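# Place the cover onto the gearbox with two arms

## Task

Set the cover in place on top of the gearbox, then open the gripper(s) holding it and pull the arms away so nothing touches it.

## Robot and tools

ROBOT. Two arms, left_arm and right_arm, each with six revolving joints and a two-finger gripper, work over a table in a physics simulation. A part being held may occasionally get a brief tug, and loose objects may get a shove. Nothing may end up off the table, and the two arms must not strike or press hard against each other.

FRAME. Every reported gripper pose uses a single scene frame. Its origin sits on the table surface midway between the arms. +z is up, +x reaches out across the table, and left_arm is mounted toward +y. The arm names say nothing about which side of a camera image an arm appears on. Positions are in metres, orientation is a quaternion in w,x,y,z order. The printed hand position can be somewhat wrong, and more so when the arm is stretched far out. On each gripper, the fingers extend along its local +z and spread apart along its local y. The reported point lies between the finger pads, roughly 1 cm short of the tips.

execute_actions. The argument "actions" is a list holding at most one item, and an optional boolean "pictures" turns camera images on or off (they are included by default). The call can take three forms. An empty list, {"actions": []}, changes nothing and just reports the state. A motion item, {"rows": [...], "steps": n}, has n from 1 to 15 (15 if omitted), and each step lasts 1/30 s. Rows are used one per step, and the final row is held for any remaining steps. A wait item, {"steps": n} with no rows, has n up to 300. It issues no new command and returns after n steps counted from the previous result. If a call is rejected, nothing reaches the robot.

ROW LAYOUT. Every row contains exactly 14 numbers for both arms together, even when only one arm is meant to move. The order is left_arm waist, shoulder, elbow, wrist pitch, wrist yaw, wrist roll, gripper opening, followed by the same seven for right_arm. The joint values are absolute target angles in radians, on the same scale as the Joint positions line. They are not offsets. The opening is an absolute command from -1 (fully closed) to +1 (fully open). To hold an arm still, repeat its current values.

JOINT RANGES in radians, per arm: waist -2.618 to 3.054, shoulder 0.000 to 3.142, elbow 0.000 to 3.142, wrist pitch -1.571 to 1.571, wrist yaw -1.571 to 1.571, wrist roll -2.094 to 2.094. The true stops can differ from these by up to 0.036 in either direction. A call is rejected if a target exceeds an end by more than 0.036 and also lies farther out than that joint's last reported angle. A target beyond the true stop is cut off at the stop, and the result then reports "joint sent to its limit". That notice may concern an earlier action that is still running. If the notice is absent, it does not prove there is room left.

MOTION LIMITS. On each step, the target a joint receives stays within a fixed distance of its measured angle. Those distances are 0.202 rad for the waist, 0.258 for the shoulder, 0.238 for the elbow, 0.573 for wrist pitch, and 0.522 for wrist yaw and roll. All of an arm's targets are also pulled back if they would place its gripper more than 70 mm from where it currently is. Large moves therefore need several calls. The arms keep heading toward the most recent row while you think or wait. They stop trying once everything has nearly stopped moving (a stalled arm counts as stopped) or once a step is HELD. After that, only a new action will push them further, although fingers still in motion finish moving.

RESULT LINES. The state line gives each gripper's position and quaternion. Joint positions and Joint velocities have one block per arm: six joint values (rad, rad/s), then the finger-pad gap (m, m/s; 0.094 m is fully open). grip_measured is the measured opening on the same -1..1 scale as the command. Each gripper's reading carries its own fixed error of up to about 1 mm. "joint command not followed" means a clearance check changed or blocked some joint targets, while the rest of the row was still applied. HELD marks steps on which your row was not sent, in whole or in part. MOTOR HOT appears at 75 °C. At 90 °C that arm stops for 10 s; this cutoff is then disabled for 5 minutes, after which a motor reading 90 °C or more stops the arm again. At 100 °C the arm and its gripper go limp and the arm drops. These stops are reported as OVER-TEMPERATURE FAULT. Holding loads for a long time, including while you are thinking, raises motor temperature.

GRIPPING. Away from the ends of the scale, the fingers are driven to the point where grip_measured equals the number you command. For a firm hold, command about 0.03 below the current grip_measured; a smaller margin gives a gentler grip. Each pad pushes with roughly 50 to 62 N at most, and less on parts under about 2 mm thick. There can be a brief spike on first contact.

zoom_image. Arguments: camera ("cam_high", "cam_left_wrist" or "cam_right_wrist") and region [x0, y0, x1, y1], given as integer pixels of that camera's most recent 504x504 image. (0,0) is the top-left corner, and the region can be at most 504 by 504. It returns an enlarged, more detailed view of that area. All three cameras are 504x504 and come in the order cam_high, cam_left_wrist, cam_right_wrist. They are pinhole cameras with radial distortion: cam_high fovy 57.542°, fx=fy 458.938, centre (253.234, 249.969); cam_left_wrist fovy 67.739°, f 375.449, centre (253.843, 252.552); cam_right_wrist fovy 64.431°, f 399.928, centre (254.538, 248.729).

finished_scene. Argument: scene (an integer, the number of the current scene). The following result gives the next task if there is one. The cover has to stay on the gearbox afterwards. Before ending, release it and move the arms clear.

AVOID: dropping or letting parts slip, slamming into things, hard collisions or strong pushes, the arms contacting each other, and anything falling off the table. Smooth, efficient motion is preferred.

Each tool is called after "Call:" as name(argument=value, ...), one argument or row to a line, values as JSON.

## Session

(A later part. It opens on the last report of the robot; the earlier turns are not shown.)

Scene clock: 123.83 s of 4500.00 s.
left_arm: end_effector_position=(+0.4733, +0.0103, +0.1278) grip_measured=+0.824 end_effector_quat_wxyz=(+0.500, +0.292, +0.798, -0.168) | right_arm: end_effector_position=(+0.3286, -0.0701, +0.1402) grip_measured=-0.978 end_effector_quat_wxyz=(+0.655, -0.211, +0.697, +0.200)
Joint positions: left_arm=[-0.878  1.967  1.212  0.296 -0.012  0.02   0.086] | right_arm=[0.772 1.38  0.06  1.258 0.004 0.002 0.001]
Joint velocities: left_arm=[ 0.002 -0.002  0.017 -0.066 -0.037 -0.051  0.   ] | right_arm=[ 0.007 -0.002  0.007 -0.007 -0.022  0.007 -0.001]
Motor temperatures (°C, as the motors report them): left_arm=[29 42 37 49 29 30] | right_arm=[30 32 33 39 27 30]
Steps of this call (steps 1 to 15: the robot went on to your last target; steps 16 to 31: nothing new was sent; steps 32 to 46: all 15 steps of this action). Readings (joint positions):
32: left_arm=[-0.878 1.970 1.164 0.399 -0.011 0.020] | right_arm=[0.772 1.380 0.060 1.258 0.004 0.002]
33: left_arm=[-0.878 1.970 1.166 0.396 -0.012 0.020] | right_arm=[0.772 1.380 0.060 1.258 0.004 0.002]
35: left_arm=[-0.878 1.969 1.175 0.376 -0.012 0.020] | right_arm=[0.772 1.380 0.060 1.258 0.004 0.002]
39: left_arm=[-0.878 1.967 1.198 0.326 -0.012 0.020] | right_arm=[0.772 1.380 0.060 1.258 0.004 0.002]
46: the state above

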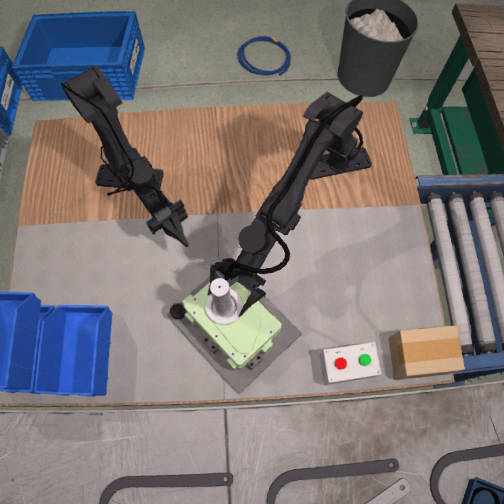

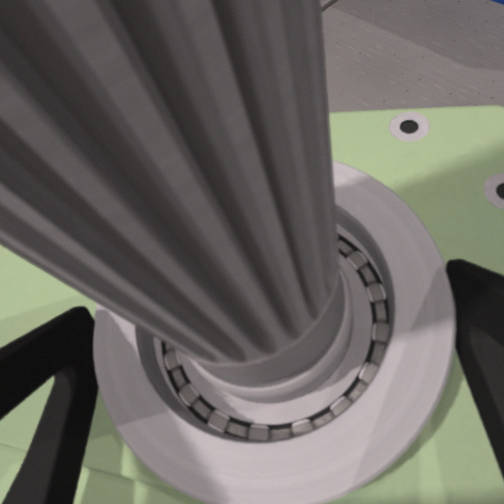

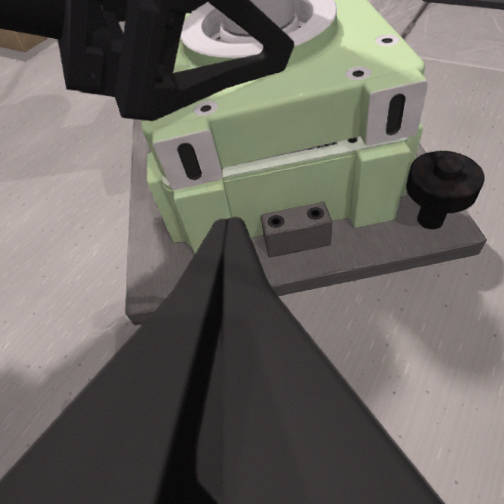

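Call:
execute_actions(
  actions=[
    {"rows":[[-0.88,1.945,1.235,0.31,-0.01,0.01,0.8,0.76,1.34,0.1,1.15,0,0,-1],[-0.88,1.945,1.235,0.32,-0.01,0.01,1,0.74,1.33,0.16,1.05,0,0,-1],[-0.88,1.945,1.235,0.32,-0.01,0.01,1,0.72,1.32,0.22,0.95,0,0,-1],[-0.88,1.945,1.235,0.32,-0.01,0.01,1,0.70,1.31,0.28,0.85,0,0,-1],[-0.88,1.93,1.22,0.32,-0.01,0.01,1,0.68,1.3,0.34,0.75,0,0,-1],[-0.88,1.905,1.195,0.32,-0.01,0.01,1,0.66,1.29,0.4,0.65,0,0,-1],[-0.88,1.88,1.17,0.32,-0.01,0.01,1,0.64,1.28,0.46,0.55,0,0,-1],[-0.88,1.855,1.145,0.32,-0.01,0.01,1,0.62,1.28,0.52,0.45,0,0,-1],[-0.88,1.83,1.12,0.32,-0.01,0.01,1,0.6,1.28,0.58,0.35,0,0,-1],[-0.88,1.805,1.095,0.32,-0.01,0.01,1,0.59,1.28,0.64,0.25,0,0,-1],[-0.88,1.78,1.07,0.32,-0.01,0.01,1,0.59,1.28,0.7,0.15,0,0,-1],[-0.88,1.755,1.045,0.32,-0.01,0.01,1,0.59,1.28,0.76,0.05,0,0,-1],[-0.88,1.73,1.02,0.32,-0.01,0.01,1,0.59,1.28,0.82,-0.05,0,0,-1],[-0.88,1.705,0.995,0.32,-0.01,0.01,1,0.59,1.28,0.88,-0.13,0,0,-1],[-0.88,1.68,0.97,0.32,-0.01,0.01,1,0.59,1.28,0.88,-0.13,0,0,-1]]},
  ],
)

Call:
execute_actions(
  actions=[
    {"rows":[[-0.88,1.64,0.94,0.32,-0.01,0.01,1,0.59,1.28,0.88,-0.13,0,0,-1],[-0.88,1.6,0.91,0.32,-0.01,0.01,1,0.59,1.28,0.88,-0.13,0,0,-1],[-0.88,1.56,0.88,0.32,-0.01,0.01,1,0.59,1.31,0.905,-0.12,0,0,-1],[-0.88,1.52,0.85,0.32,-0.01,0.01,1,0.59,1.35,0.93,-0.11,0,0,-1],[-0.88,1.48,0.82,0.32,-0.01,0.01,1,0.59,1.39,0.96,-0.1,0,0,-1],[-0.88,1.44,0.79,0.32,-0.01,0.01,1,0.59,1.43,0.99,-0.09,0,0,-1],[-0.88,1.4,0.76,0.32,-0.01,0.01,1,0.59,1.47,1.02,-0.08,0,0,-1],[-0.88,1.36,0.73,0.32,-0.01,0.01,1,0.59,1.51,1.05,-0.07,0,0,-1],[-0.88,1.32,0.7,0.32,-0.01,0.01,1,0.59,1.55,1.08,-0.06,0,0,-1],[-0.88,1.3,0.68,0.32,-0.01,0.01,1,0.59,1.59,1.11,-0.05,0,0,-1],[-0.88,1.3,0.68,0.32,-0.01,0.01,1,0.59,1.63,1.14,-0.04,0,0,-1],[-0.88,1.3,0.68,0.32,-0.01,0.01,1,0.59,1.67,1.165,-0.03,0,0,-1],[-0.88,1.3,0.68,0.32,-0.01,0.01,1,0.59,1.7,1.18,-0.02,0,0,-1]]},
  ],
)

Scene clock: 127.03 s of 4500.00 s.
left_arm: end_effector_position=(+0.4377, +0.0396, +0.1662) grip_measured=+1.000 end_effector_quat_wxyz=(+0.521, +0.286, +0.785, -0.176) | right_arm: end_effector_position=(+0.4432, -0.0839, +0.2293) grip_measured=-0.978 end_effector_quat_wxyz=(+0.574, -0.166, +0.792, +0.121)
Joint positions: left_arm=[-0.878  1.742  1.03   0.306 -0.012  0.018  0.094] | right_arm=[0.594 1.308 0.799 0.194 0.001 0.002 0.001]
Joint velocities: left_arm=[-0.002 -0.803 -0.696  0.095  0.022 -0.007  0.   ] | right_arm=[-0.012 -0.051  1.228 -1.824 -0.022 -0.022 -0.001]
Motor temperatures (°C, as the motors report them): left_arm=[29 43 37 49 29 30] | right_arm=[30 32 33 39 27 30]
Steps of this call (steps 1 to 15: the robot went on to your last target; steps 16 to 81: nothing new was sent; steps 82 to 96: all 15 steps of this action). Readings (joint positions):
82: left_arm=[-0.878 1.967 1.212 0.296 -0.012 0.020] | right_arm=[0.771 1.377 0.061 1.247 0.004 0.002]
83: left_arm=[-0.878 1.967 1.212 0.297 -0.012 0.020] | right_arm=[0.767 1.369 0.071 1.214 0.002 0.002]
85: left_arm=[-0.878 1.967 1.212 0.299 -0.012 0.019] | right_arm=[0.740 1.354 0.136 1.093 -0.000 0.002]
89: left_arm=[-0.878 1.937 1.191 0.300 -0.012 0.019] | right_arm=[0.663 1.324 0.378 0.785 -0.002 0.002]
96: the state above

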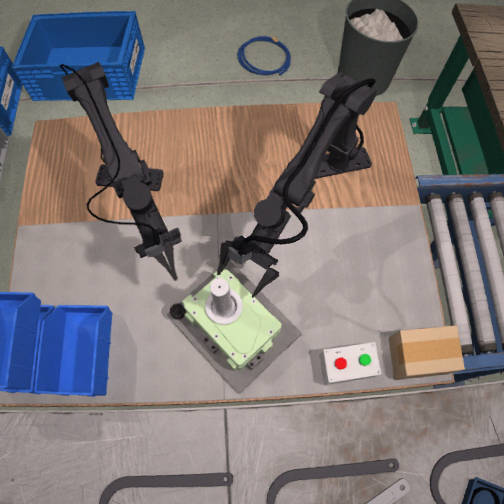

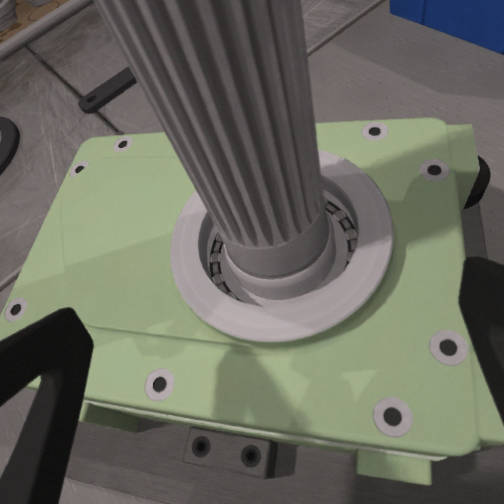

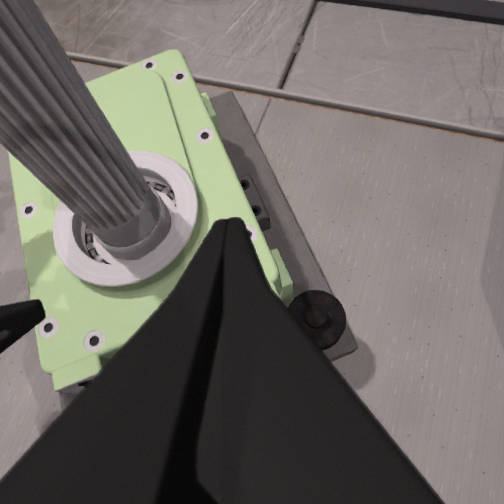

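Scene clock: 127.53 s of 4500.00 s.
left_arm: end_effector_position=(+0.3654, +0.0991, +0.2098) grip_measured=+1.000 end_effector_quat_wxyz=(+0.563, +0.275, +0.756, -0.191) | right_arm: end_effector_position=(+0.5059, -0.0562, +0.1652) grip_measured=-0.978 end_effector_quat_wxyz=(+0.463, -0.181, +0.862, +0.098)
Joint positions: left_arm=[-0.878  1.308  0.7    0.31  -0.012  0.018  0.094] | right_arm=[ 0.594  1.694  1.138 -0.028  0.001  0.002  0.001]
Joint velocities: left_arm=[-0.002 -0.007 -0.012  0.051  0.081 -0.051  0.   ] | right_arm=[ 0.002  0.559  0.134  0.066  0.037 -0.022  0.   ]
Motor temperatures (°C, as the motors report them): left_arm=[29 43 37 49 29 30] | right_arm=[30 32 33 39 27 30]
Steps of this call (steps 1 to 15: all 15 steps of this action). Readings (joint positions):
1: left_arm=[-0.878 1.713 1.005 0.307 -0.012 0.018] | right_arm=[0.594 1.305 0.832 0.143 0.001 0.002]
2: left_arm=[-0.878 1.683 0.977 0.308 -0.012 0.018] | right_arm=[0.594 1.300 0.851 0.103 0.001 0.002]
4: left_arm=[-0.878 1.614 0.915 0.308 -0.012 0.018] | right_arm=[0.594 1.303 0.875 0.037 0.001 0.002]
8: left_arm=[-0.878 1.453 0.793 0.308 -0.012 0.018] | right_arm=[0.594 1.420 0.967 -0.031 0.001 0.002]
15: the state above

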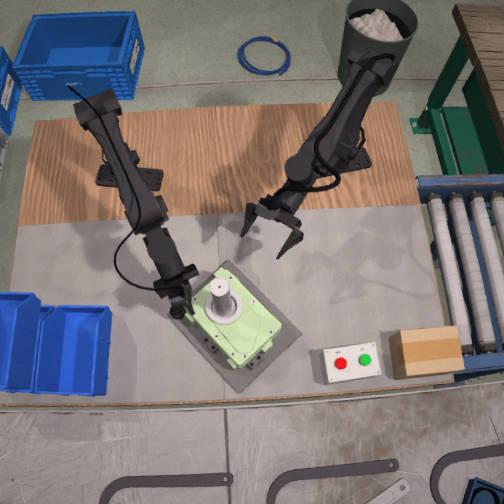

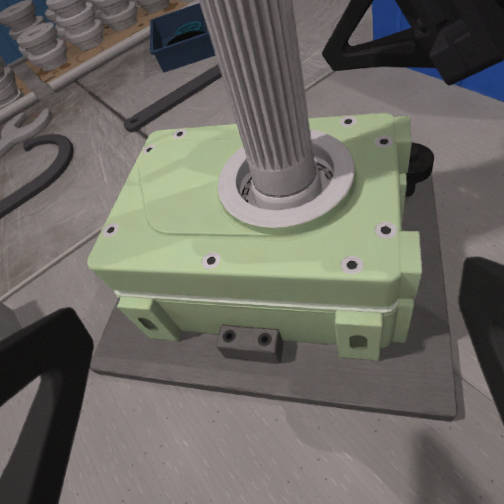

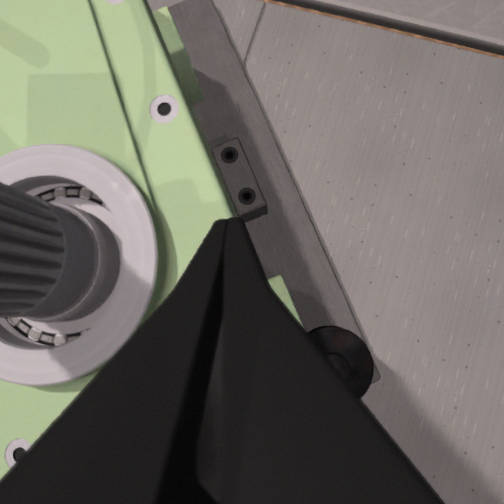

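Call:
execute_actions(
  actions=[
    {"rows":[[-0.88,1.3,0.68,0.32,-0.01,0.01,1,0.62,1.705,1.18,-0.02,0,0,-1],[-0.88,1.3,0.68,0.32,-0.01,0.01,1,0.63,1.71,1.18,-0.02,0,0,-1],[-0.88,1.3,0.68,0.32,-0.01,0.01,1,0.63,1.717,1.18,-0.02,0,0,-1],[-0.88,1.3,0.68,0.32,-0.01,0.01,1,0.63,1.724,1.18,-0.02,0,0,-1],[-0.88,1.3,0.68,0.32,-0.01,0.01,1,0.63,1.731,1.18,-0.02,0,0,-1],[-0.88,1.3,0.68,0.32,-0.01,0.01,1,0.63,1.738,1.18,-0.02,0,0,-1],[-0.88,1.3,0.68,0.32,-0.01,0.01,1,0.63,1.745,1.18,-0.02,0,0,-1],[-0.88,1.3,0.68,0.32,-0.01,0.01,1,0.63,1.752,1.18,-0.02,0,0,-1],[-0.88,1.3,0.68,0.32,-0.01,0.01,1,0.63,1.759,1.18,-0.02,0,0,-1],[-0.88,1.3,0.68,0.32,-0.01,0.01,1,0.63,1.766,1.18,-0.02,0,0,-1],[-0.88,1.3,0.68,0.32,-0.01,0.01,1,0.63,1.773,1.18,-0.02,0,0,-1],[-0.88,1.3,0.68,0.32,-0.01,0.01,1,0.63,1.78,1.18,-0.02,0,0,-1]]},
  ],
)

Scene clock: 129.37 s of 4500.00 s.
left_arm: end_effector_position=(+0.3647, +0.0997, +0.2073) grip_measured=+1.000 end_effector_quat_wxyz=(+0.561, +0.275, +0.757, -0.190) | right_arm: end_effector_position=(+0.5019, -0.0399, +0.1261) grip_measured=-0.978 end_effector_quat_wxyz=(+0.428, -0.199, +0.876, +0.098)
Joint positions: left_arm=[-0.878  1.308  0.695  0.31  -0.012  0.018  0.094] | right_arm=[ 0.627  1.778  1.139 -0.023  0.001  0.002  0.001]
Joint velocities: left_arm=[-0.017 -0.007 -0.012  0.007  0.066  0.051  0.   ] | right_arm=[-0.022  0.017  0.007  0.037 -0.022  0.007  0.   ]
Motor temperatures (°C, as the motors report them): left_arm=[29 42 36 49 29 30] | right_arm=[30 32 34 39 27 30]
Steps of this call (steps 1 to 30: the robot went on to your last target; steps 31 to 40: nothing new was sent; steps 41 to 55: all 15 steps of this action). Readings (joint positions):
41: left_arm=[-0.878 1.308 0.695 0.310 -0.012 0.018] | right_arm=[0.596 1.718 1.139 -0.031 0.001 0.002]
42: left_arm=[-0.878 1.308 0.695 0.310 -0.012 0.018] | right_arm=[0.600 1.718 1.139 -0.031 0.002 0.002]
44: left_arm=[-0.878 1.308 0.695 0.310 -0.012 0.018] | right_arm=[0.614 1.718 1.139 -0.031 0.002 0.002]
48: left_arm=[-0.878 1.308 0.695 0.310 -0.012 0.018] | right_arm=[0.627 1.727 1.139 -0.029 0.001 0.002]
55: the state above

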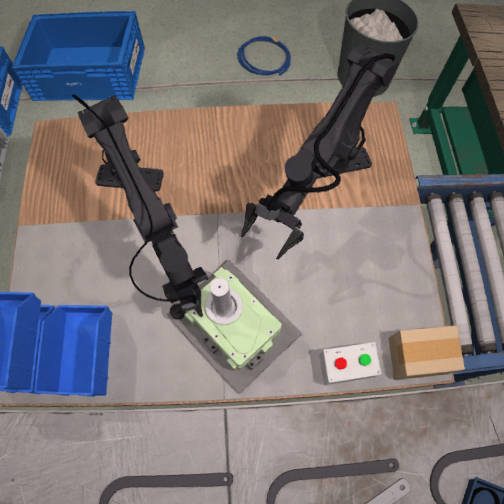

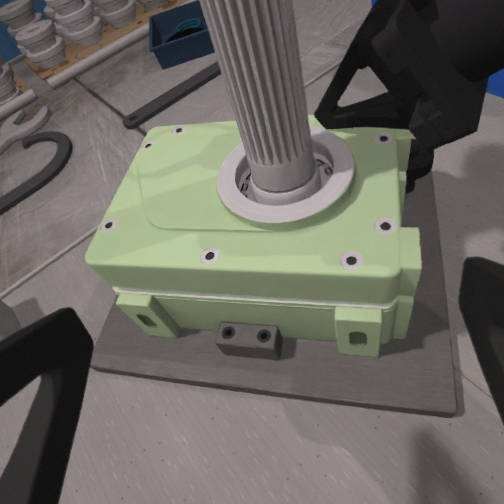

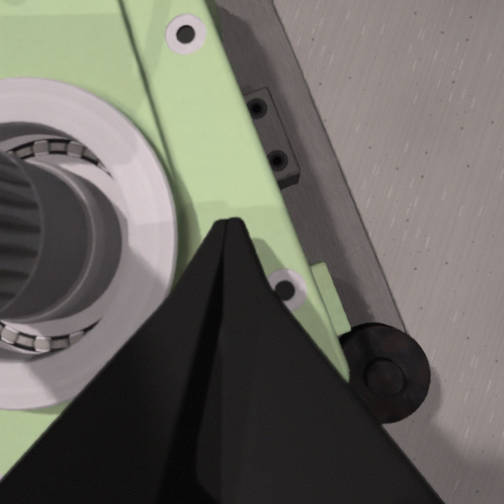

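Call:
execute_actions(
  actions=[
    {"rows":[[-0.88,1.3,0.68,0.32,-0.01,0.01,1,0.63,1.787,1.175,-0.035,0,0,-1],[-0.88,1.3,0.68,0.32,-0.01,0.01,1,0.63,1.794,1.17,-0.05,0,0,-1],[-0.88,1.3,0.68,0.32,-0.01,0.01,1,0.63,1.801,1.165,-0.065,0,0,-1],[-0.88,1.3,0.68,0.32,-0.01,0.01,1,0.63,1.808,1.16,-0.08,0,0,-1],[-0.88,1.3,0.68,0.32,-0.01,0.01,1,0.63,1.815,1.155,-0.095,0,0,-1],[-0.88,1.3,0.68,0.32,-0.01,0.01,1,0.63,1.822,1.15,-0.11,0,0,-1],[-0.88,1.3,0.68,0.32,-0.01,0.01,1,0.63,1.829,1.145,-0.125,0,0,-1],[-0.88,1.3,0.68,0.32,-0.01,0.01,1,0.63,1.836,1.14,-0.14,0,0,-1]]},
  ],
)

Scene clock: 130.70 s of 4500.00 s.
left_arm: end_effector_position=(+0.3647, +0.0997, +0.2073) grip_measured=+1.000 end_effector_quat_wxyz=(+0.561, +0.275, +0.757, -0.190) | right_arm: end_effector_position=(+0.5018, -0.0400, +0.1233) grip_measured=-0.978 end_effector_quat_wxyz=(+0.425, -0.199, +0.878, +0.097)
Joint positions: left_arm=[-0.878  1.308  0.695  0.31  -0.012  0.018  0.094] | right_arm=[ 0.627  1.784  1.139 -0.024  0.001  0.002  0.001]
Joint velocities: left_arm=[-0.002 -0.012  0.007 -0.066  0.051 -0.007  0.   ] | right_arm=[ 0.012 -0.007 -0.007  0.051 -0.022 -0.081 -0.001]
Motor temperatures (°C, as the motors report them): left_arm=[29 41 36 49 29 30] | right_arm=[30 32 34 39 27 30]
Steps of this call (steps 1 to 15: the robot went on to your last target; steps 16 to 25: nothing new was sent; steps 26 to 40: all 15 steps of this action). Readings (joint positions):
26: left_arm=[-0.878 1.308 0.695 0.310 -0.012 0.018] | right_arm=[0.627 1.778 1.139 -0.023 0.001 0.002]
27: left_arm=[-0.878 1.308 0.695 0.310 -0.012 0.018] | right_arm=[0.627 1.778 1.139 -0.024 0.001 0.002]
29: left_arm=[-0.878 1.308 0.695 0.310 -0.012 0.018] | right_arm=[0.627 1.781 1.139 -0.024 0.001 0.002]
33: left_arm=[-0.878 1.308 0.695 0.310 -0.012 0.018] | right_arm=[0.627 1.783 1.139 -0.024 0.001 0.002]
40: the state above

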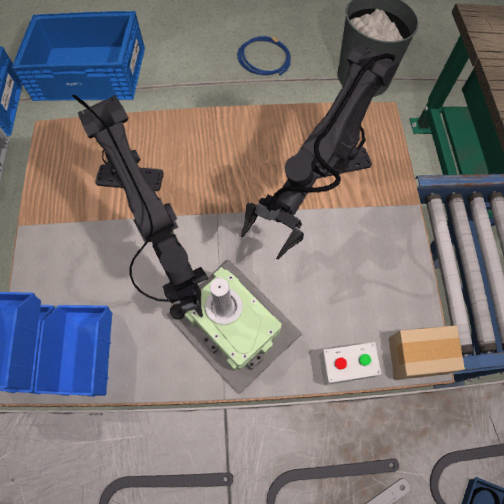

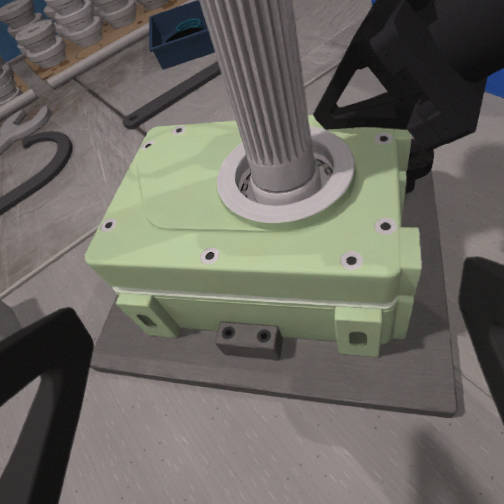

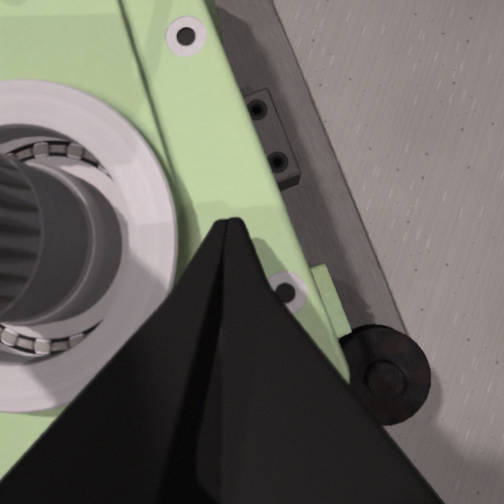

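Call:
execute_actions(
  actions=[
    {"rows":[[-0.88,1.31,0.64,0.38,-0.01,0.01,1,0.63,1.78,1.17,-0.05,0,0,-1],[-0.88,1.32,0.6,0.44,-0.01,0.01,1,0.63,1.74,1.17,-0.02,0,0,-1],[-0.88,1.33,0.56,0.5,-0.01,0.01,1,0.63,1.70,1.15,-0.02,0,0,-1],[-0.88,1.34,0.52,0.56,-0.01,0.01,1,0.63,1.65,1.12,-0.02,0,0,-1],[-0.88,1.35,0.48,0.62,-0.01,0.01,1,0.63,1.6,1.09,-0.02,0,0,-1],[-0.88,1.36,0.44,0.68,-0.01,0.01,1,0.63,1.55,1.06,-0.02,0,0,-1],[-0.88,1.37,0.4,0.74,-0.01,0.01,1,0.63,1.5,1.03,-0.02,0,0,-1],[-0.88,1.38,0.36,0.8,-0.01,0.01,1,0.63,1.45,1.0,-0.02,0,0,-1],[-0.88,1.39,0.32,0.86,-0.01,0.01,1,0.63,1.4,0.96,-0.02,0,0,-1],[-0.88,1.4,0.28,0.92,-0.01,0.01,1,0.63,1.35,0.92,-0.02,0,0,-1],[-0.88,1.41,0.24,0.98,-0.01,0.01,1,0.63,1.3,0.88,-0.02,0,0,-1],[-0.88,1.42,0.2,1.04,-0.01,0.01,1,0.63,1.28,0.86,-0.02,0,0,-1],[-0.88,1.43,0.16,1.1,-0.01,0.01,1,0.63,1.28,0.86,-0.02,0,0,-1],[-0.88,1.44,0.12,1.16,-0.01,0.01,1,0.63,1.28,0.86,-0.02,0,0,-1],[-0.88,1.45,0.08,1.22,-0.01,0.01,1,0.63,1.28,0.86,-0.02,0,0,-1]]},
  ],
)

Call:
execute_actions(
  actions=[
    {"rows":[[-0.88,1.45,0.08,1.25,-0.01,0.01,1,0.65,1.29,0.75,0.15,0,0,-1],[-0.88,1.45,0.08,1.25,-0.01,0.01,1,0.67,1.3,0.65,0.3,0,0,-1],[-0.88,1.45,0.08,1.25,-0.01,0.01,1,0.69,1.31,0.55,0.45,0,0,-1],[-0.88,1.45,0.08,1.25,-0.01,0.01,1,0.71,1.32,0.45,0.6,0,0,-1],[-0.88,1.45,0.08,1.25,-0.01,0.01,1,0.73,1.33,0.35,0.75,0,0,-1],[-0.88,1.45,0.08,1.25,-0.01,0.01,1,0.75,1.34,0.25,0.9,0,0,-1],[-0.88,1.45,0.08,1.25,-0.01,0.01,1,0.77,1.35,0.15,1.05,0,0,-1],[-0.88,1.45,0.08,1.25,-0.01,0.01,1,0.78,1.36,0.05,1.25,0,0,-1]]},
  ],
  pictures=false,
)

Call:
execute_actions(
  actions=[
    {"steps":15},
  ],
)

Scene clock: 133.87 s of 4500.00 s.
left_arm: end_effector_position=(+0.3056, +0.1482, +0.0813) grip_measured=+1.000 end_effector_quat_wxyz=(+0.548, +0.279, +0.766, -0.186) | right_arm: end_effector_position=(+0.4290, -0.0751, +0.2413) grip_measured=-0.978 end_effector_quat_wxyz=(+0.542, -0.184, +0.811, +0.124)
Joint positions: left_arm=[-0.878  1.432  0.158  0.937 -0.012  0.018  0.094] | right_arm=[ 0.627  1.272  0.895 -0.015  0.001  0.002  0.001]
Joint velocities: left_arm=[-0.007  0.227 -1.116  1.751  0.022  0.022  0.   ] | right_arm=[ 0.012 -0.11  -0.134  0.037  0.022 -0.037 -0.001]
Motor temperatures (°C, as the motors report them): left_arm=[29 40 36 49 29 30] | right_arm=[30 32 34 38 27 30]
Steps of this call (steps 1 to 15: the robot went on to your last target; steps 16 to 80: nothing new was sent; steps 81 to 95: all 15 steps of this action). Readings (joint positions):
81: left_arm=[-0.878 1.308 0.689 0.320 -0.012 0.018] | right_arm=[0.627 1.783 1.141 -0.022 0.001 0.002]
82: left_arm=[-0.878 1.308 0.673 0.346 -0.012 0.018] | right_arm=[0.627 1.781 1.142 -0.021 0.001 0.002]
84: left_arm=[-0.878 1.310 0.615 0.419 -0.012 0.018] | right_arm=[0.627 1.763 1.138 -0.026 0.001 0.002]
88: left_arm=[-0.878 1.352 0.449 0.590 -0.012 0.018] | right_arm=[0.627 1.590 1.054 -0.031 0.001 0.002]
95: the state above

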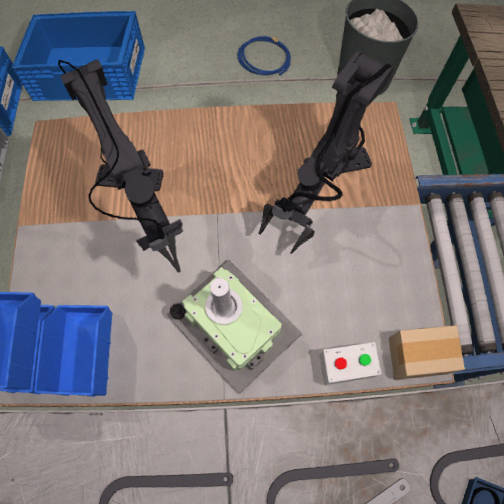

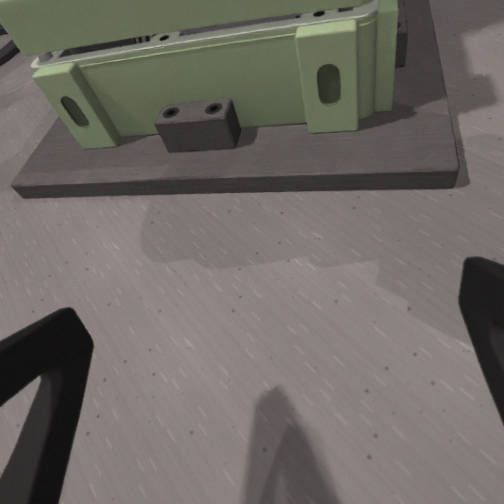

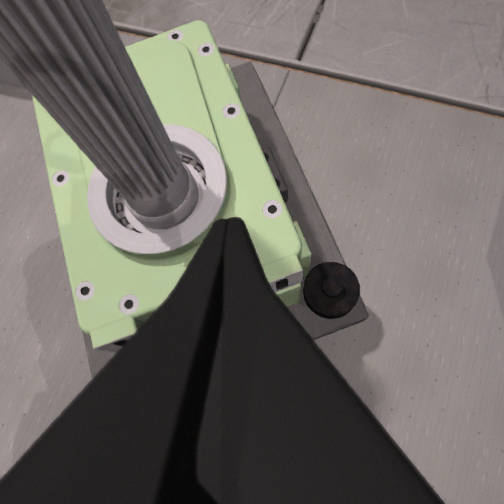

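Scene clock: 134.37 s of 4500.00 s.
left_arm: end_effector_position=(+0.3023, +0.1510, +0.1172) grip_measured=+1.000 end_effector_quat_wxyz=(+0.619, +0.258, +0.711, -0.211) | right_arm: end_effector_position=(+0.3141, -0.0770, +0.0841) grip_measured=-0.978 end_effector_quat_wxyz=(+0.574, -0.235, +0.764, +0.178)
Joint positions: left_arm=[-0.878  1.447  0.084  1.218 -0.012  0.018  0.094] | right_arm=[ 0.775  1.365  0.034  1.05  -0.003  0.002  0.001]
Joint velocities: left_arm=[ 0.012 -0.012  0.007  0.066 -0.022  0.037  0.   ] | right_arm=[-0.017 -0.002  0.002  1.238 -0.037 -0.007 -0.001]
Motor temperatures (°C, as the motors report them): left_arm=[29 40 36 49 29 30] | right_arm=[30 32 34 38 27 30]
Steps of this call (steps 1 to 15: all 15 steps of this action). Readings (joint positions):
1: left_arm=[-0.878 1.438 0.124 0.988 -0.012 0.018] | right_arm=[0.629 1.272 0.874 0.019 0.002 0.002]
2: left_arm=[-0.878 1.443 0.101 1.025 -0.012 0.018] | right_arm=[0.635 1.272 0.827 0.092 0.003 0.002]
4: left_arm=[-0.878 1.447 0.085 1.081 -0.012 0.018] | right_arm=[0.665 1.278 0.686 0.261 0.004 0.002]
8: left_arm=[-0.878 1.447 0.084 1.172 -0.012 0.018] | right_arm=[0.750 1.346 0.354 0.654 0.002 0.002]
15: the state above

Scene clock: 134.87 s of 4500.00 s.
left_arm: end_effector_position=(+0.3025, +0.1508, +0.1192) grip_measured=+1.000 end_effector_quat_wxyz=(+0.622, +0.257, +0.709, -0.212) | right_arm: end_effector_position=(+0.3211, -0.0722, +0.1273) grip_measured=-0.978 end_effector_quat_wxyz=(+0.639, -0.219, +0.710, +0.198)
Joint positions: left_arm=[-0.878  1.447  0.084  1.226 -0.012  0.018  0.094] | right_arm=[ 0.775  1.365  0.034  1.227 -0.003  0.002  0.001]
Joint velocities: left_arm=[-0.002 -0.012 -0.012 -0.022 -0.022 -0.037  0.   ] | right_arm=[-0.002 -0.012 -0.007  0.007 -0.007 -0.066 -0.001]
Motor temperatures (°C, as the motors report them): left_arm=[29 40 36 49 29 30] | right_arm=[30 32 34 38 27 30]
Steps of this call (steps 1 to 15: the robot went on to your last target). Readings (joint positions):
1: left_arm=[-0.878 1.447 0.084 1.219 -0.012 0.018] | right_arm=[0.775 1.365 0.034 1.092 -0.003 0.002]
2: left_arm=[-0.878 1.447 0.084 1.221 -0.012 0.018] | right_arm=[0.775 1.365 0.034 1.124 -0.003 0.002]
4: left_arm=[-0.878 1.447 0.084 1.223 -0.012 0.018] | right_arm=[0.775 1.365 0.034 1.168 -0.003 0.002]
8: left_arm=[-0.878 1.447 0.084 1.225 -0.012 0.018] | right_arm=[0.775 1.365 0.034 1.209 -0.003 0.002]
15: the state above

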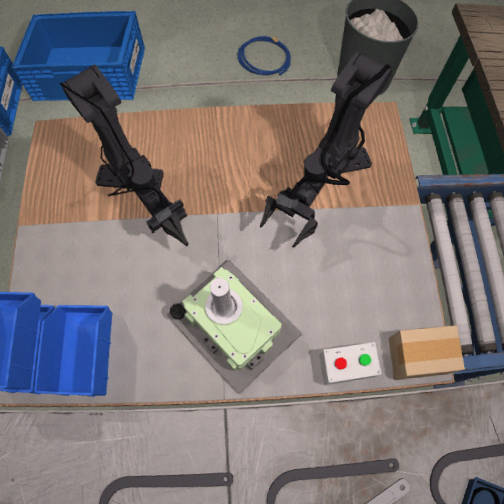

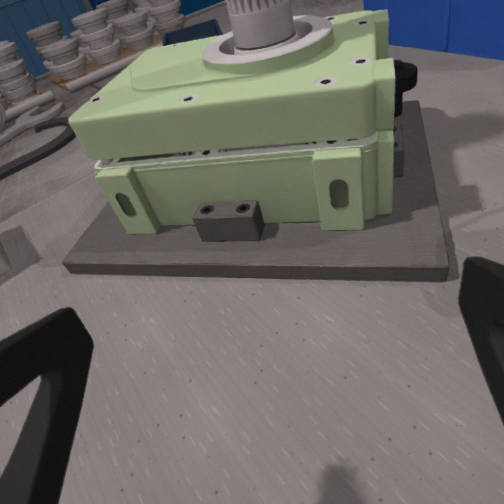

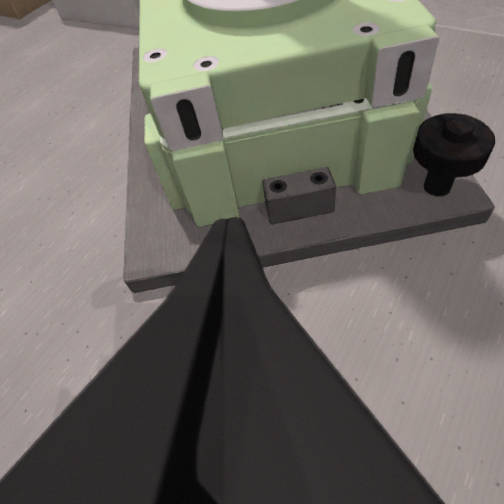

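Call:
zoom_image(
  camera="cam_left_wrist",
  region=[60,80,260,200],
)

Call:
zoom_image(
  camera="cam_right_wrist",
  region=[280,30,460,150],
)

Region (60, 80, 260, 200) of cam_left_wrist's 504x504 image, scaled by 2.520, with more detail than that image has; it fills the top 302 rows of this view, and the rest is white.

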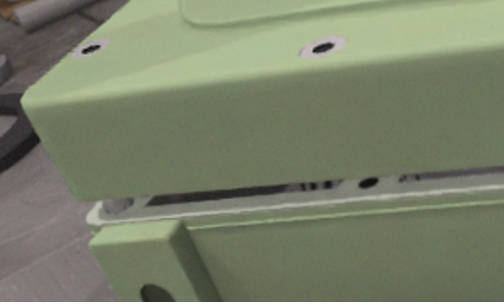

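Region (280, 30, 460, 150) of cam_right_wrist's 504x504 image, scaled by 2.800, with more detail than that image has.

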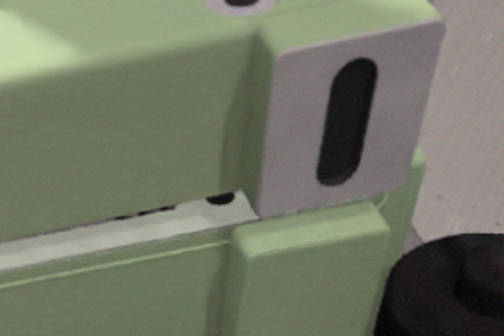

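Call:
execute_actions(
  actions=[
    {"rows":[[-0.865,1.45,0.17,1.13,0,0,0.8,0.77,1.36,0.13,1.13,0,0,-1],[-0.85,1.45,0.26,1.01,0,0,0.6,0.76,1.36,0.21,1.01,0,0,-1],[-0.835,1.45,0.35,0.89,0,0,0.4,0.75,1.36,0.29,0.89,0,0,-1],[-0.82,1.45,0.44,0.77,0,0,0.2,0.74,1.36,0.37,0.77,0,0,-1],[-0.805,1.45,0.53,0.65,0,0,0,0.73,1.36,0.45,0.65,0,0,-1],[-0.79,1.45,0.62,0.53,0,0,-0.2,0.72,1.36,0.53,0.53,0,0,-1],[-0.775,1.45,0.71,0.41,0,0,-0.4,0.71,1.36,0.61,0.41,0,0,-1],[-0.76,1.45,0.8,0.29,0,0,-0.6,0.7,1.36,0.69,0.29,0,0,-1],[-0.745,1.45,0.89,0.17,0,0,-0.8,0.69,1.36,0.77,0.17,0,0,-1],[-0.73,1.45,0.98,0.05,0,0,-1,0.68,1.36,0.85,0.05,0,0,-1],[-0.715,1.45,1.07,-0.07,0,0,-1,0.67,1.36,0.93,-0.07,0,0,-1],[-0.7,1.45,1.16,-0.19,0,0,-1,0.66,1.36,1.01,-0.19,0,0,-1],[-0.685,1.45,1.25,-0.31,0,0,-1,0.65,1.36,1.09,-0.31,0,0,-1],[-0.67,1.45,1.3,-0.43,0,0,-1,0.64,1.36,1.17,-0.43,0,0,-1],[-0.66,1.45,1.35,-0.55,0,0,-1,0.63,1.36,1.2,-0.55,0,0,-1]]},
  ],
  pictures=false,
)

Call:
execute_actions(
  actions=[
    {"rows":[[-0.66,1.49,1.385,-0.56,0,0,-1,0.62,1.39,1.22,-0.55,0,0,-1],[-0.66,1.53,1.42,-0.57,0,0,-1,0.62,1.42,1.24,-0.55,0,0,-1],[-0.66,1.57,1.455,-0.58,0,0,-1,0.62,1.45,1.26,-0.55,0,0,-1],[-0.66,1.61,1.49,-0.59,0,0,-1,0.62,1.48,1.28,-0.55,0,0,-1],[-0.66,1.65,1.525,-0.6,0,0,-1,0.62,1.51,1.3,-0.55,0,0,-1],[-0.66,1.69,1.56,-0.61,0,0,-1,0.62,1.54,1.32,-0.55,0,0,-1],[-0.66,1.73,1.595,-0.62,0,0,-1,0.62,1.57,1.34,-0.55,0,0,-1],[-0.66,1.77,1.63,-0.63,0,0,-1,0.62,1.6,1.36,-0.55,0,0,-1],[-0.66,1.81,1.665,-0.64,0,0,-1,0.62,1.63,1.38,-0.55,0,0,-1],[-0.66,1.85,1.7,-0.64,0,0,-1,0.62,1.65,1.4,-0.55,0,0,-1],[-0.66,1.89,1.735,-0.64,0,0,-1,0.62,1.67,1.42,-0.55,0,0,-1],[-0.66,1.93,1.77,-0.64,0,0,-1,0.62,1.69,1.44,-0.55,0,0,-1],[-0.66,1.96,1.8,-0.64,0,0,-1,0.62,1.71,1.45,-0.55,0,0,-1],[-0.66,1.99,1.82,-0.64,0,0,-1,0.62,1.72,1.45,-0.55,0,0,-1],[-0.66,2.005,1.82,-0.64,0,0,-1,0.62,1.73,1.45,-0.55,0,0,-1]]},
  ],
  pictures=false,
)

Call:
execute_actions(
  actions=[
    {"steps":12},
  ],
)

Scene clock: 139.60 s of 4500.00 s.
left_arm: end_effector_position=(+0.4474, +0.1417, +0.2550) grip_measured=-0.991 end_effector_quat_wxyz=(+0.538, +0.210, +0.805, -0.134) | right_arm: end_effector_position=(+0.4459, -0.0523, +0.2569) grip_measured=-0.978 end_effector_quat_wxyz=(+0.542, -0.196, +0.806, +0.133)
Joint positions: left_arm=[-0.692  1.454  1.094 -0.036 -0.003  0.009  0.   ] | right_arm=[ 0.655  1.365  1.02  -0.042 -0.003  0.002  0.001]
Joint velocities: left_arm=[ 0.398 -0.002  2.254 -3.245  0.037 -0.037 -0.001] | right_arm=[-0.266 -0.007  2.195 -3.201  0.066  0.037  0.   ]
Motor temperatures (°C, as the motors report them): left_arm=[29 38 35 49 29 30] | right_arm=[30 32 34 38 27 30]
Steps of this call (steps 1 to 15: the robot went on to your last target; steps 16 to 90: nothing new was sent; then 1.23 s passed at rest; steps 91 to 105: all 15 steps of this action). Readings (joint positions):
91: left_arm=[-0.878 1.447 0.092 1.214 -0.012 0.016] | right_arm=[0.775 1.365 0.041 1.218 -0.003 0.002]
92: left_arm=[-0.876 1.447 0.118 1.174 -0.009 0.015] | right_arm=[0.774 1.365 0.068 1.176 -0.003 0.002]
94: left_arm=[-0.857 1.451 0.236 1.036 -0.005 0.013] | right_arm=[0.763 1.365 0.181 1.038 -0.003 0.002]
98: left_arm=[-0.799 1.454 0.546 0.698 -0.003 0.010] | right_arm=[0.726 1.365 0.483 0.697 -0.003 0.002]
105: the state above

Scene clock: 140.10 s of 4500.00 s.
left_arm: end_effector_position=(+0.5263, +0.1161, +0.1886) grip_measured=-0.992 end_effector_quat_wxyz=(+0.368, +0.220, +0.899, -0.086) | right_arm: end_effector_position=(+0.4775, -0.0526, +0.1659) grip_measured=-0.978 end_effector_quat_wxyz=(+0.339, -0.207, +0.915, +0.078)
Joint positions: left_arm=[-0.664  1.979  1.761 -0.578 -0.003  0.007  0.   ] | right_arm=[ 0.624  1.732  1.394 -0.523 -0.001  0.002  0.001]
Joint velocities: left_arm=[-0.002  1.023  0.388 -0.212 -0.007 -0.051 -0.001] | right_arm=[-0.002  0.388  0.129 -0.198 -0.051 -0.037 -0.   ]
Motor temperatures (°C, as the motors report them): left_arm=[29 38 35 49 29 30] | right_arm=[30 32 34 38 27 30]
Steps of this call (steps 1 to 15: all 15 steps of this action). Readings (joint positions):
1: left_arm=[-0.679 1.458 1.172 -0.137 -0.003 0.008] | right_arm=[0.645 1.367 1.091 -0.138 -0.003 0.002]
2: left_arm=[-0.671 1.470 1.252 -0.222 -0.003 0.008] | right_arm=[0.636 1.370 1.149 -0.209 -0.003 0.002]
4: left_arm=[-0.664 1.514 1.395 -0.328 -0.003 0.008] | right_arm=[0.626 1.390 1.231 -0.301 -0.001 0.002]
8: left_arm=[-0.664 1.649 1.570 -0.446 -0.003 0.007] | right_arm=[0.624 1.506 1.313 -0.415 -0.001 0.002]
15: the state above

Scene clock: 140.50 s of 4500.00 s.
left_arm: end_effector_position=(+0.5240, +0.1173, +0.1640) grip_measured=-0.992 end_effector_quat_wxyz=(+0.332, +0.224, +0.913, -0.077) | right_arm: end_effector_position=(+0.4785, -0.0522, +0.1636) grip_measured=-0.978 end_effector_quat_wxyz=(+0.331, -0.207, +0.917, +0.076)
Joint positions: left_arm=[-0.664  2.029  1.788 -0.634 -0.003  0.007  0.   ] | right_arm=[ 0.624  1.748  1.413 -0.542 -0.001  0.002  0.001]
Joint velocities: left_arm=[ 0.017 -0.071  0.037  0.007 -0.037 -0.007  0.   ] | right_arm=[-0.017  0.002 -0.012 -0.007 -0.051 -0.022 -0.001]
Motor temperatures (°C, as the motors report them): left_arm=[29 38 35 49 29 30] | right_arm=[30 32 34 38 27 30]
Steps of this call (steps 1 to 12: the robot went on to your last target). Readings (joint positions):
1: left_arm=[-0.664 2.008 1.769 -0.585 -0.003 0.007] | right_arm=[0.624 1.742 1.397 -0.528 -0.001 0.002]
2: left_arm=[-0.664 2.028 1.770 -0.594 -0.003 0.007] | right_arm=[0.624 1.747 1.399 -0.533 -0.001 0.002]
4: left_arm=[-0.664 2.047 1.770 -0.619 -0.003 0.007] | right_arm=[0.624 1.748 1.402 -0.542 -0.001 0.002]
8: left_arm=[-0.664 2.041 1.778 -0.634 -0.003 0.007] | right_arm=[0.624 1.748 1.412 -0.542 -0.001 0.002]
12: the state above

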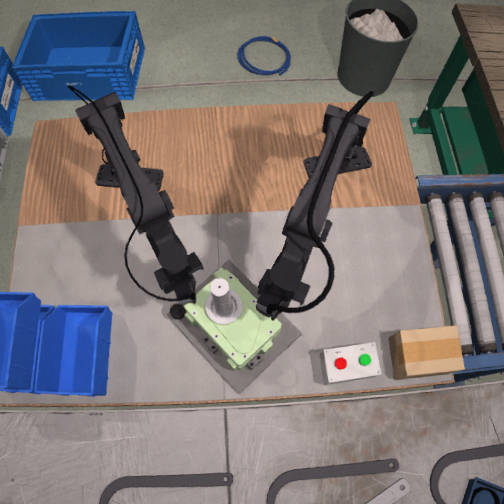

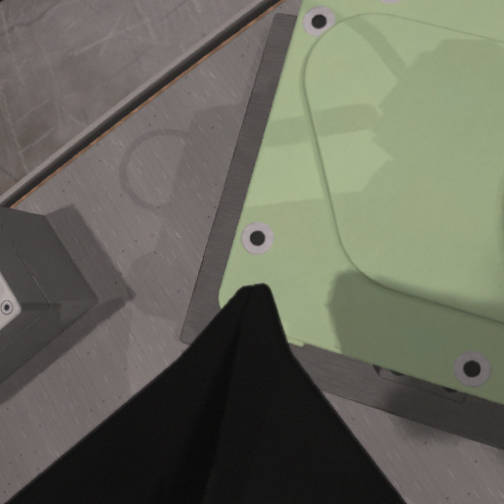

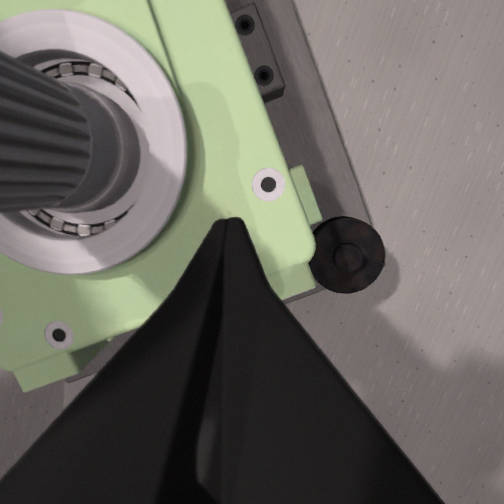

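Call:
execute_actions(
  actions=[
    {"rows":[[-0.68,2.02,1.85,-0.645,0,0,-1,0.61,1.74,1.47,-0.555,0,0,-1],[-0.7,2.035,1.88,-0.65,0,0,-1,0.605,1.75,1.49,-0.56,0,0,-1],[-0.71,2.05,1.9,-0.655,0,0,-1,0.6,1.76,1.51,-0.565,0,0,-1],[-0.71,2.065,1.92,-0.66,0,0,-1,0.6,1.77,1.525,-0.57,0,0,-1],[-0.71,2.08,1.93,-0.665,0,0,-1,0.6,1.785,1.535,-0.57,0,0,-1],[-0.71,2.09,1.93,-0.665,0,0,-1,0.6,1.795,1.535,-0.57,0,0,-1],[-0.71,2.097,1.93,-0.665,0,0,-1,0.6,1.803,1.535,-0.57,0,0,-1],[-0.71,2.104,1.93,-0.665,0,0,-1,0.6,1.811,1.535,-0.57,0,0,-1],[-0.71,2.111,1.93,-0.665,0,0,-1,0.6,1.819,1.535,-0.57,0,0,-1],[-0.71,2.118,1.93,-0.665,0,0,-1,0.6,1.827,1.535,-0.57,0,0,-1],[-0.71,2.125,1.93,-0.665,0,0,-1,0.6,1.835,1.535,-0.57,0,0,-1]]},
  ],
)

Scene clock: 142.10 s of 4500.00 s.
left_arm: end_effector_position=(+0.5320, +0.0850, +0.1546) grip_measured=-0.992 end_effector_quat_wxyz=(+0.328, +0.244, +0.909, -0.084) | right_arm: end_effector_position=(+0.5004, -0.0524, +0.1553) grip_measured=-0.978 end_effector_quat_wxyz=(+0.323, -0.199, +0.923, +0.071)
Joint positions: left_arm=[-0.708  2.13   1.904 -0.654 -0.003  0.007  0.   ] | right_arm=[ 0.605  1.839  1.506 -0.564 -0.001  0.002  0.001]
Joint velocities: left_arm=[ 0.032  0.198 -0.007  0.051 -0.037 -0.051  0.   ] | right_arm=[-0.002  0.134 -0.002 -0.022  0.051  0.037 -0.   ]
Motor temperatures (°C, as the motors report them): left_arm=[29 39 36 49 29 30] | right_arm=[30 32 34 38 27 30]
Steps of this call (steps 1 to 30: the robot went on to your last target; steps 31 to 33: nothing new was sent; steps 34 to 48: all 15 steps of this action). Readings (joint positions):
34: left_arm=[-0.665 2.027 1.793 -0.638 -0.003 0.007] | right_arm=[0.624 1.748 1.415 -0.545 -0.001 0.002]
35: left_arm=[-0.667 2.031 1.805 -0.645 -0.003 0.007] | right_arm=[0.622 1.749 1.422 -0.551 -0.001 0.002]
37: left_arm=[-0.678 2.047 1.846 -0.652 -0.004 0.007] | right_arm=[0.616 1.758 1.452 -0.563 -0.001 0.002]
41: left_arm=[-0.704 2.075 1.902 -0.652 -0.003 0.007] | right_arm=[0.605 1.782 1.503 -0.561 -0.001 0.002]
48: the state above

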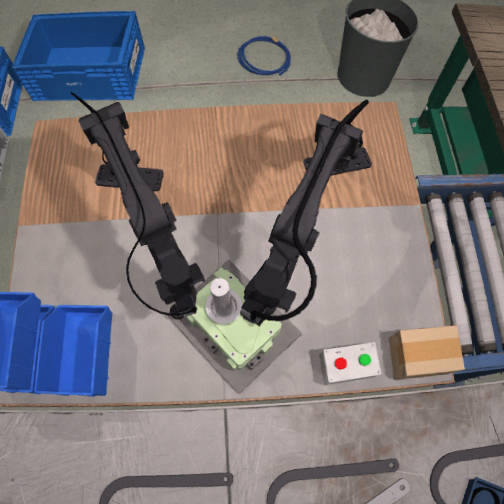

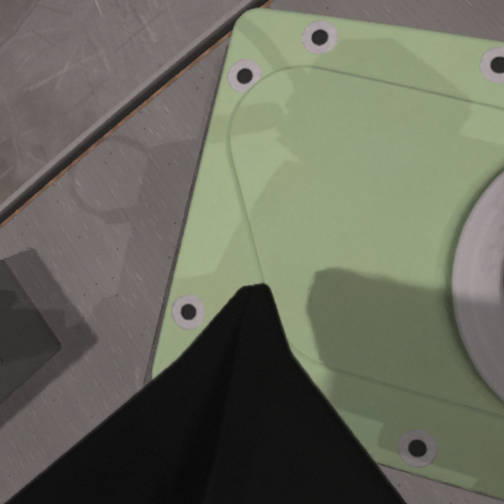

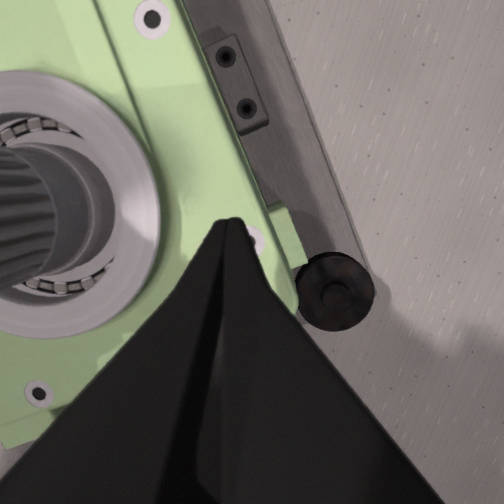

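Good. Lower to contact and press.

Call:
execute_actions(
  actions=[
    {"rows":[[-0.71,2.132,1.93,-0.665,0,0,-1,0.61,1.843,1.535,-0.57,0,0,-1],[-0.71,2.139,1.93,-0.665,0,0,-1,0.615,1.851,1.535,-0.57,0,0,-1],[-0.71,2.146,1.93,-0.665,0,0,-1,0.615,1.859,1.535,-0.57,0,0,-1],[-0.71,2.153,1.93,-0.665,0,0,-1,0.615,1.867,1.535,-0.57,0,0,-1],[-0.71,2.16,1.93,-0.665,0,0,-1,0.615,1.875,1.535,-0.57,0,0,-1],[-0.71,2.167,1.93,-0.665,0,0,-1,0.615,1.883,1.535,-0.57,0,0,-1],[-0.71,2.174,1.93,-0.665,0,0,-1,0.615,1.891,1.535,-0.57,0,0,-1],[-0.71,2.181,1.93,-0.665,0,0,-1,0.615,1.899,1.535,-0.57,0,0,-1],[-0.71,2.188,1.93,-0.665,0,0,-1,0.615,1.907,1.535,-0.57,0,0,-1],[-0.71,2.195,1.93,-0.67,0,0,-1,0.615,1.915,1.535,-0.58,0,0,-1],[-0.71,2.202,1.93,-0.68,0,0,-1,0.615,1.923,1.535,-0.59,0,0,-1],[-0.71,2.209,1.93,-0.69,0,0,-1,0.615,1.931,1.535,-0.6,0,0,-1],[-0.71,2.216,1.93,-0.7,0,0,-1,0.615,1.939,1.535,-0.61,0,0,-1],[-0.71,2.223,1.93,-0.71,0,0,-1,0.615,1.947,1.535,-0.62,0,0,-1],[-0.71,2.23,1.93,-0.72,0,0,-1,0.615,1.955,1.535,-0.63,0,0,-1]]},
  ],
  pictures=false,
)

Call:
execute_actions(
  actions=[
    {"steps":12},
  ],
)

Scene clock: 144.00 s of 4500.00 s.
left_arm: end_effector_position=(+0.5348, +0.0834, +0.1267) grip_measured=-0.992 end_effector_quat_wxyz=(+0.306, +0.246, +0.916, -0.079) | right_arm: end_effector_position=(+0.5038, -0.0508, +0.1240) grip_measured=-0.978 end_effector_quat_wxyz=(+0.293, -0.201, +0.932, +0.064)
Joint positions: left_arm=[-0.708  2.187  1.913 -0.653 -0.003  0.007  0.   ] | right_arm=[ 0.605  1.913  1.515 -0.563 -0.001  0.002  0.001]
Joint velocities: left_arm=[-0.007  0.051  0.066 -0.007 -0.037  0.022  0.   ] | right_arm=[ 0.002  0.061  0.076 -0.051 -0.11  -0.022  0.001]
Motor temperatures (°C, as the motors report them): left_arm=[29 40 36 48 29 30] | right_arm=[30 33 35 38 27 30]
Steps of this call (steps 1 to 15: the robot went on to your last target; steps 16 to 42: nothing new was sent; steps 43 to 57: all 15 steps of this action). Readings (joint positions):
43: left_arm=[-0.708 2.138 1.904 -0.659 -0.003 0.007] | right_arm=[0.605 1.845 1.506 -0.567 -0.001 0.002]
44: left_arm=[-0.708 2.138 1.904 -0.659 -0.003 0.007] | right_arm=[0.605 1.845 1.506 -0.567 -0.001 0.002]
46: left_arm=[-0.708 2.139 1.904 -0.659 -0.003 0.007] | right_arm=[0.605 1.848 1.506 -0.567 -0.001 0.002]
50: left_arm=[-0.708 2.155 1.904 -0.659 -0.003 0.007] | right_arm=[0.605 1.873 1.506 -0.567 -0.001 0.002]
57: the state above

Scene clock: 144.40 s of 4500.00 s.
left_arm: end_effector_position=(+0.5355, +0.0830, +0.1267) grip_measured=-0.992 end_effector_quat_wxyz=(+0.307, +0.246, +0.916, -0.079) | right_arm: end_effector_position=(+0.5050, -0.0503, +0.1241) grip_measured=-0.978 end_effector_quat_wxyz=(+0.294, -0.201, +0.932, +0.065)
Joint positions: left_arm=[-0.708  2.19   1.917 -0.653 -0.003  0.007  0.   ] | right_arm=[ 0.605  1.917  1.52  -0.563 -0.001  0.002  0.001]
Joint velocities: left_arm=[-0.017  0.002 -0.017  0.051 -0.051  0.007 -0.   ] | right_arm=[-0.017 -0.012 -0.007 -0.022  0.037  0.066 -0.   ]
Motor temperatures (°C, as the motors report them): left_arm=[29 40 36 48 29 30] | right_arm=[30 33 35 38 27 30]
Steps of this call (steps 1 to 12: the robot went on to your last target). Readings (joint positions):
1: left_arm=[-0.708 2.188 1.915 -0.653 -0.003 0.007] | right_arm=[0.605 1.914 1.517 -0.563 -0.001 0.002]
2: left_arm=[-0.708 2.190 1.916 -0.653 -0.003 0.007] | right_arm=[0.605 1.916 1.519 -0.563 -0.001 0.002]
4: left_arm=[-0.708 2.190 1.917 -0.653 -0.003 0.007] | right_arm=[0.605 1.917 1.520 -0.563 -0.001 0.002]
8: left_arm=[-0.708 2.190 1.917 -0.653 -0.003 0.007] | right_arm=[0.605 1.917 1.520 -0.563 -0.001 0.002]
12: the state above

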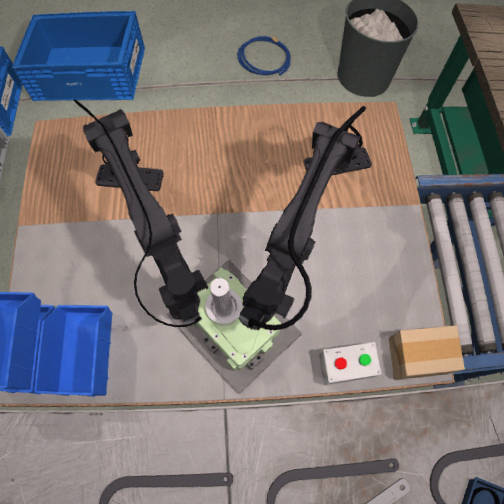

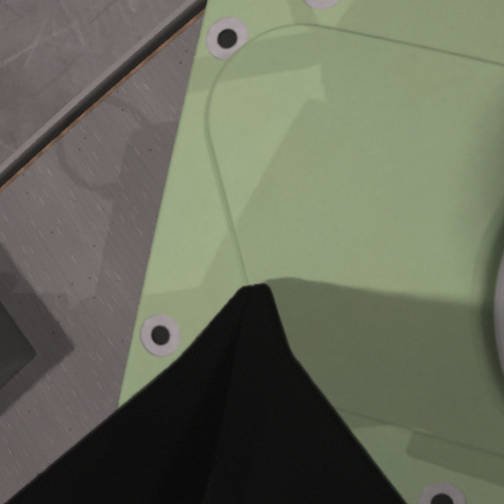

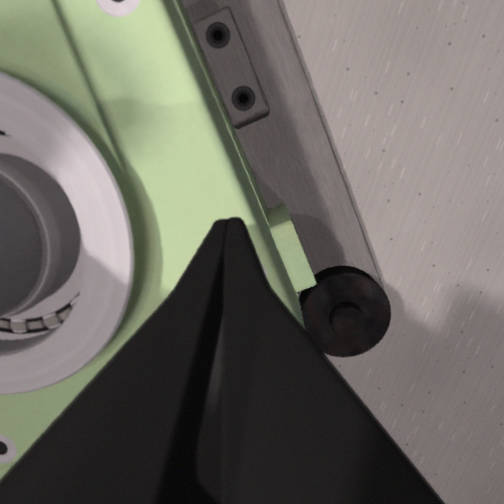

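Press harder (shoulder more, elbow down).

Call:
execute_actions(
  actions=[
    {"rows":[[-0.71,2.235,1.92,-0.73,0,0,-1,0.615,1.96,1.525,-0.64,0,0,-1],[-0.71,2.24,1.91,-0.74,0,0,-1,0.615,1.965,1.515,-0.65,0,0,-1],[-0.71,2.245,1.9,-0.75,0,0,-1,0.615,1.97,1.505,-0.66,0,0,-1],[-0.71,2.25,1.89,-0.76,0,0,-1,0.615,1.975,1.495,-0.67,0,0,-1],[-0.71,2.255,1.88,-0.77,0,0,-1,0.615,1.98,1.485,-0.68,0,0,-1],[-0.71,2.26,1.875,-0.78,0,0,-1,0.615,1.985,1.48,-0.69,0,0,-1],[-0.71,2.265,1.87,-0.79,0,0,-1,0.615,1.99,1.475,-0.70,0,0,-1]]},
  ],
  pictures=false,
)

Scene clock: 145.60 s of 4500.00 s.
left_arm: end_effector_position=(+0.5351, +0.0832, +0.1248) grip_measured=-0.992 end_effector_quat_wxyz=(+0.304, +0.246, +0.917, -0.078) | right_arm: end_effector_position=(+0.5044, -0.0506, +0.1224) grip_measured=-0.978 end_effector_quat_wxyz=(+0.291, -0.202, +0.933, +0.064)
Joint positions: left_arm=[-0.708  2.193  1.917 -0.656 -0.003  0.007  0.   ] | right_arm=[ 0.605  1.919  1.52  -0.566 -0.001  0.002  0.001]
Joint velocities: left_arm=[-0.022 -0.017  0.012 -0.051  0.066 -0.022  0.   ] | right_arm=[ 0.007  0.002  0.007  0.037  0.022  0.037 -0.   ]
Motor temperatures (°C, as the motors report them): left_arm=[29 40 36 48 29 30] | right_arm=[30 33 35 38 27 30]
Steps of this call (steps 1 to 15: the robot went on to your last target; steps 16 to 21: nothing new was sent; steps 22 to 36: all 15 steps of this action). Readings (joint positions):
22: left_arm=[-0.708 2.190 1.917 -0.653 -0.003 0.007] | right_arm=[0.605 1.917 1.520 -0.564 -0.001 0.002]
23: left_arm=[-0.708 2.191 1.917 -0.654 -0.003 0.007] | right_arm=[0.605 1.917 1.520 -0.564 -0.001 0.002]
25: left_arm=[-0.708 2.191 1.917 -0.654 -0.003 0.007] | right_arm=[0.605 1.918 1.520 -0.565 -0.001 0.002]
29: left_arm=[-0.708 2.193 1.917 -0.656 -0.003 0.007] | right_arm=[0.605 1.919 1.520 -0.566 -0.001 0.002]
36: the state above


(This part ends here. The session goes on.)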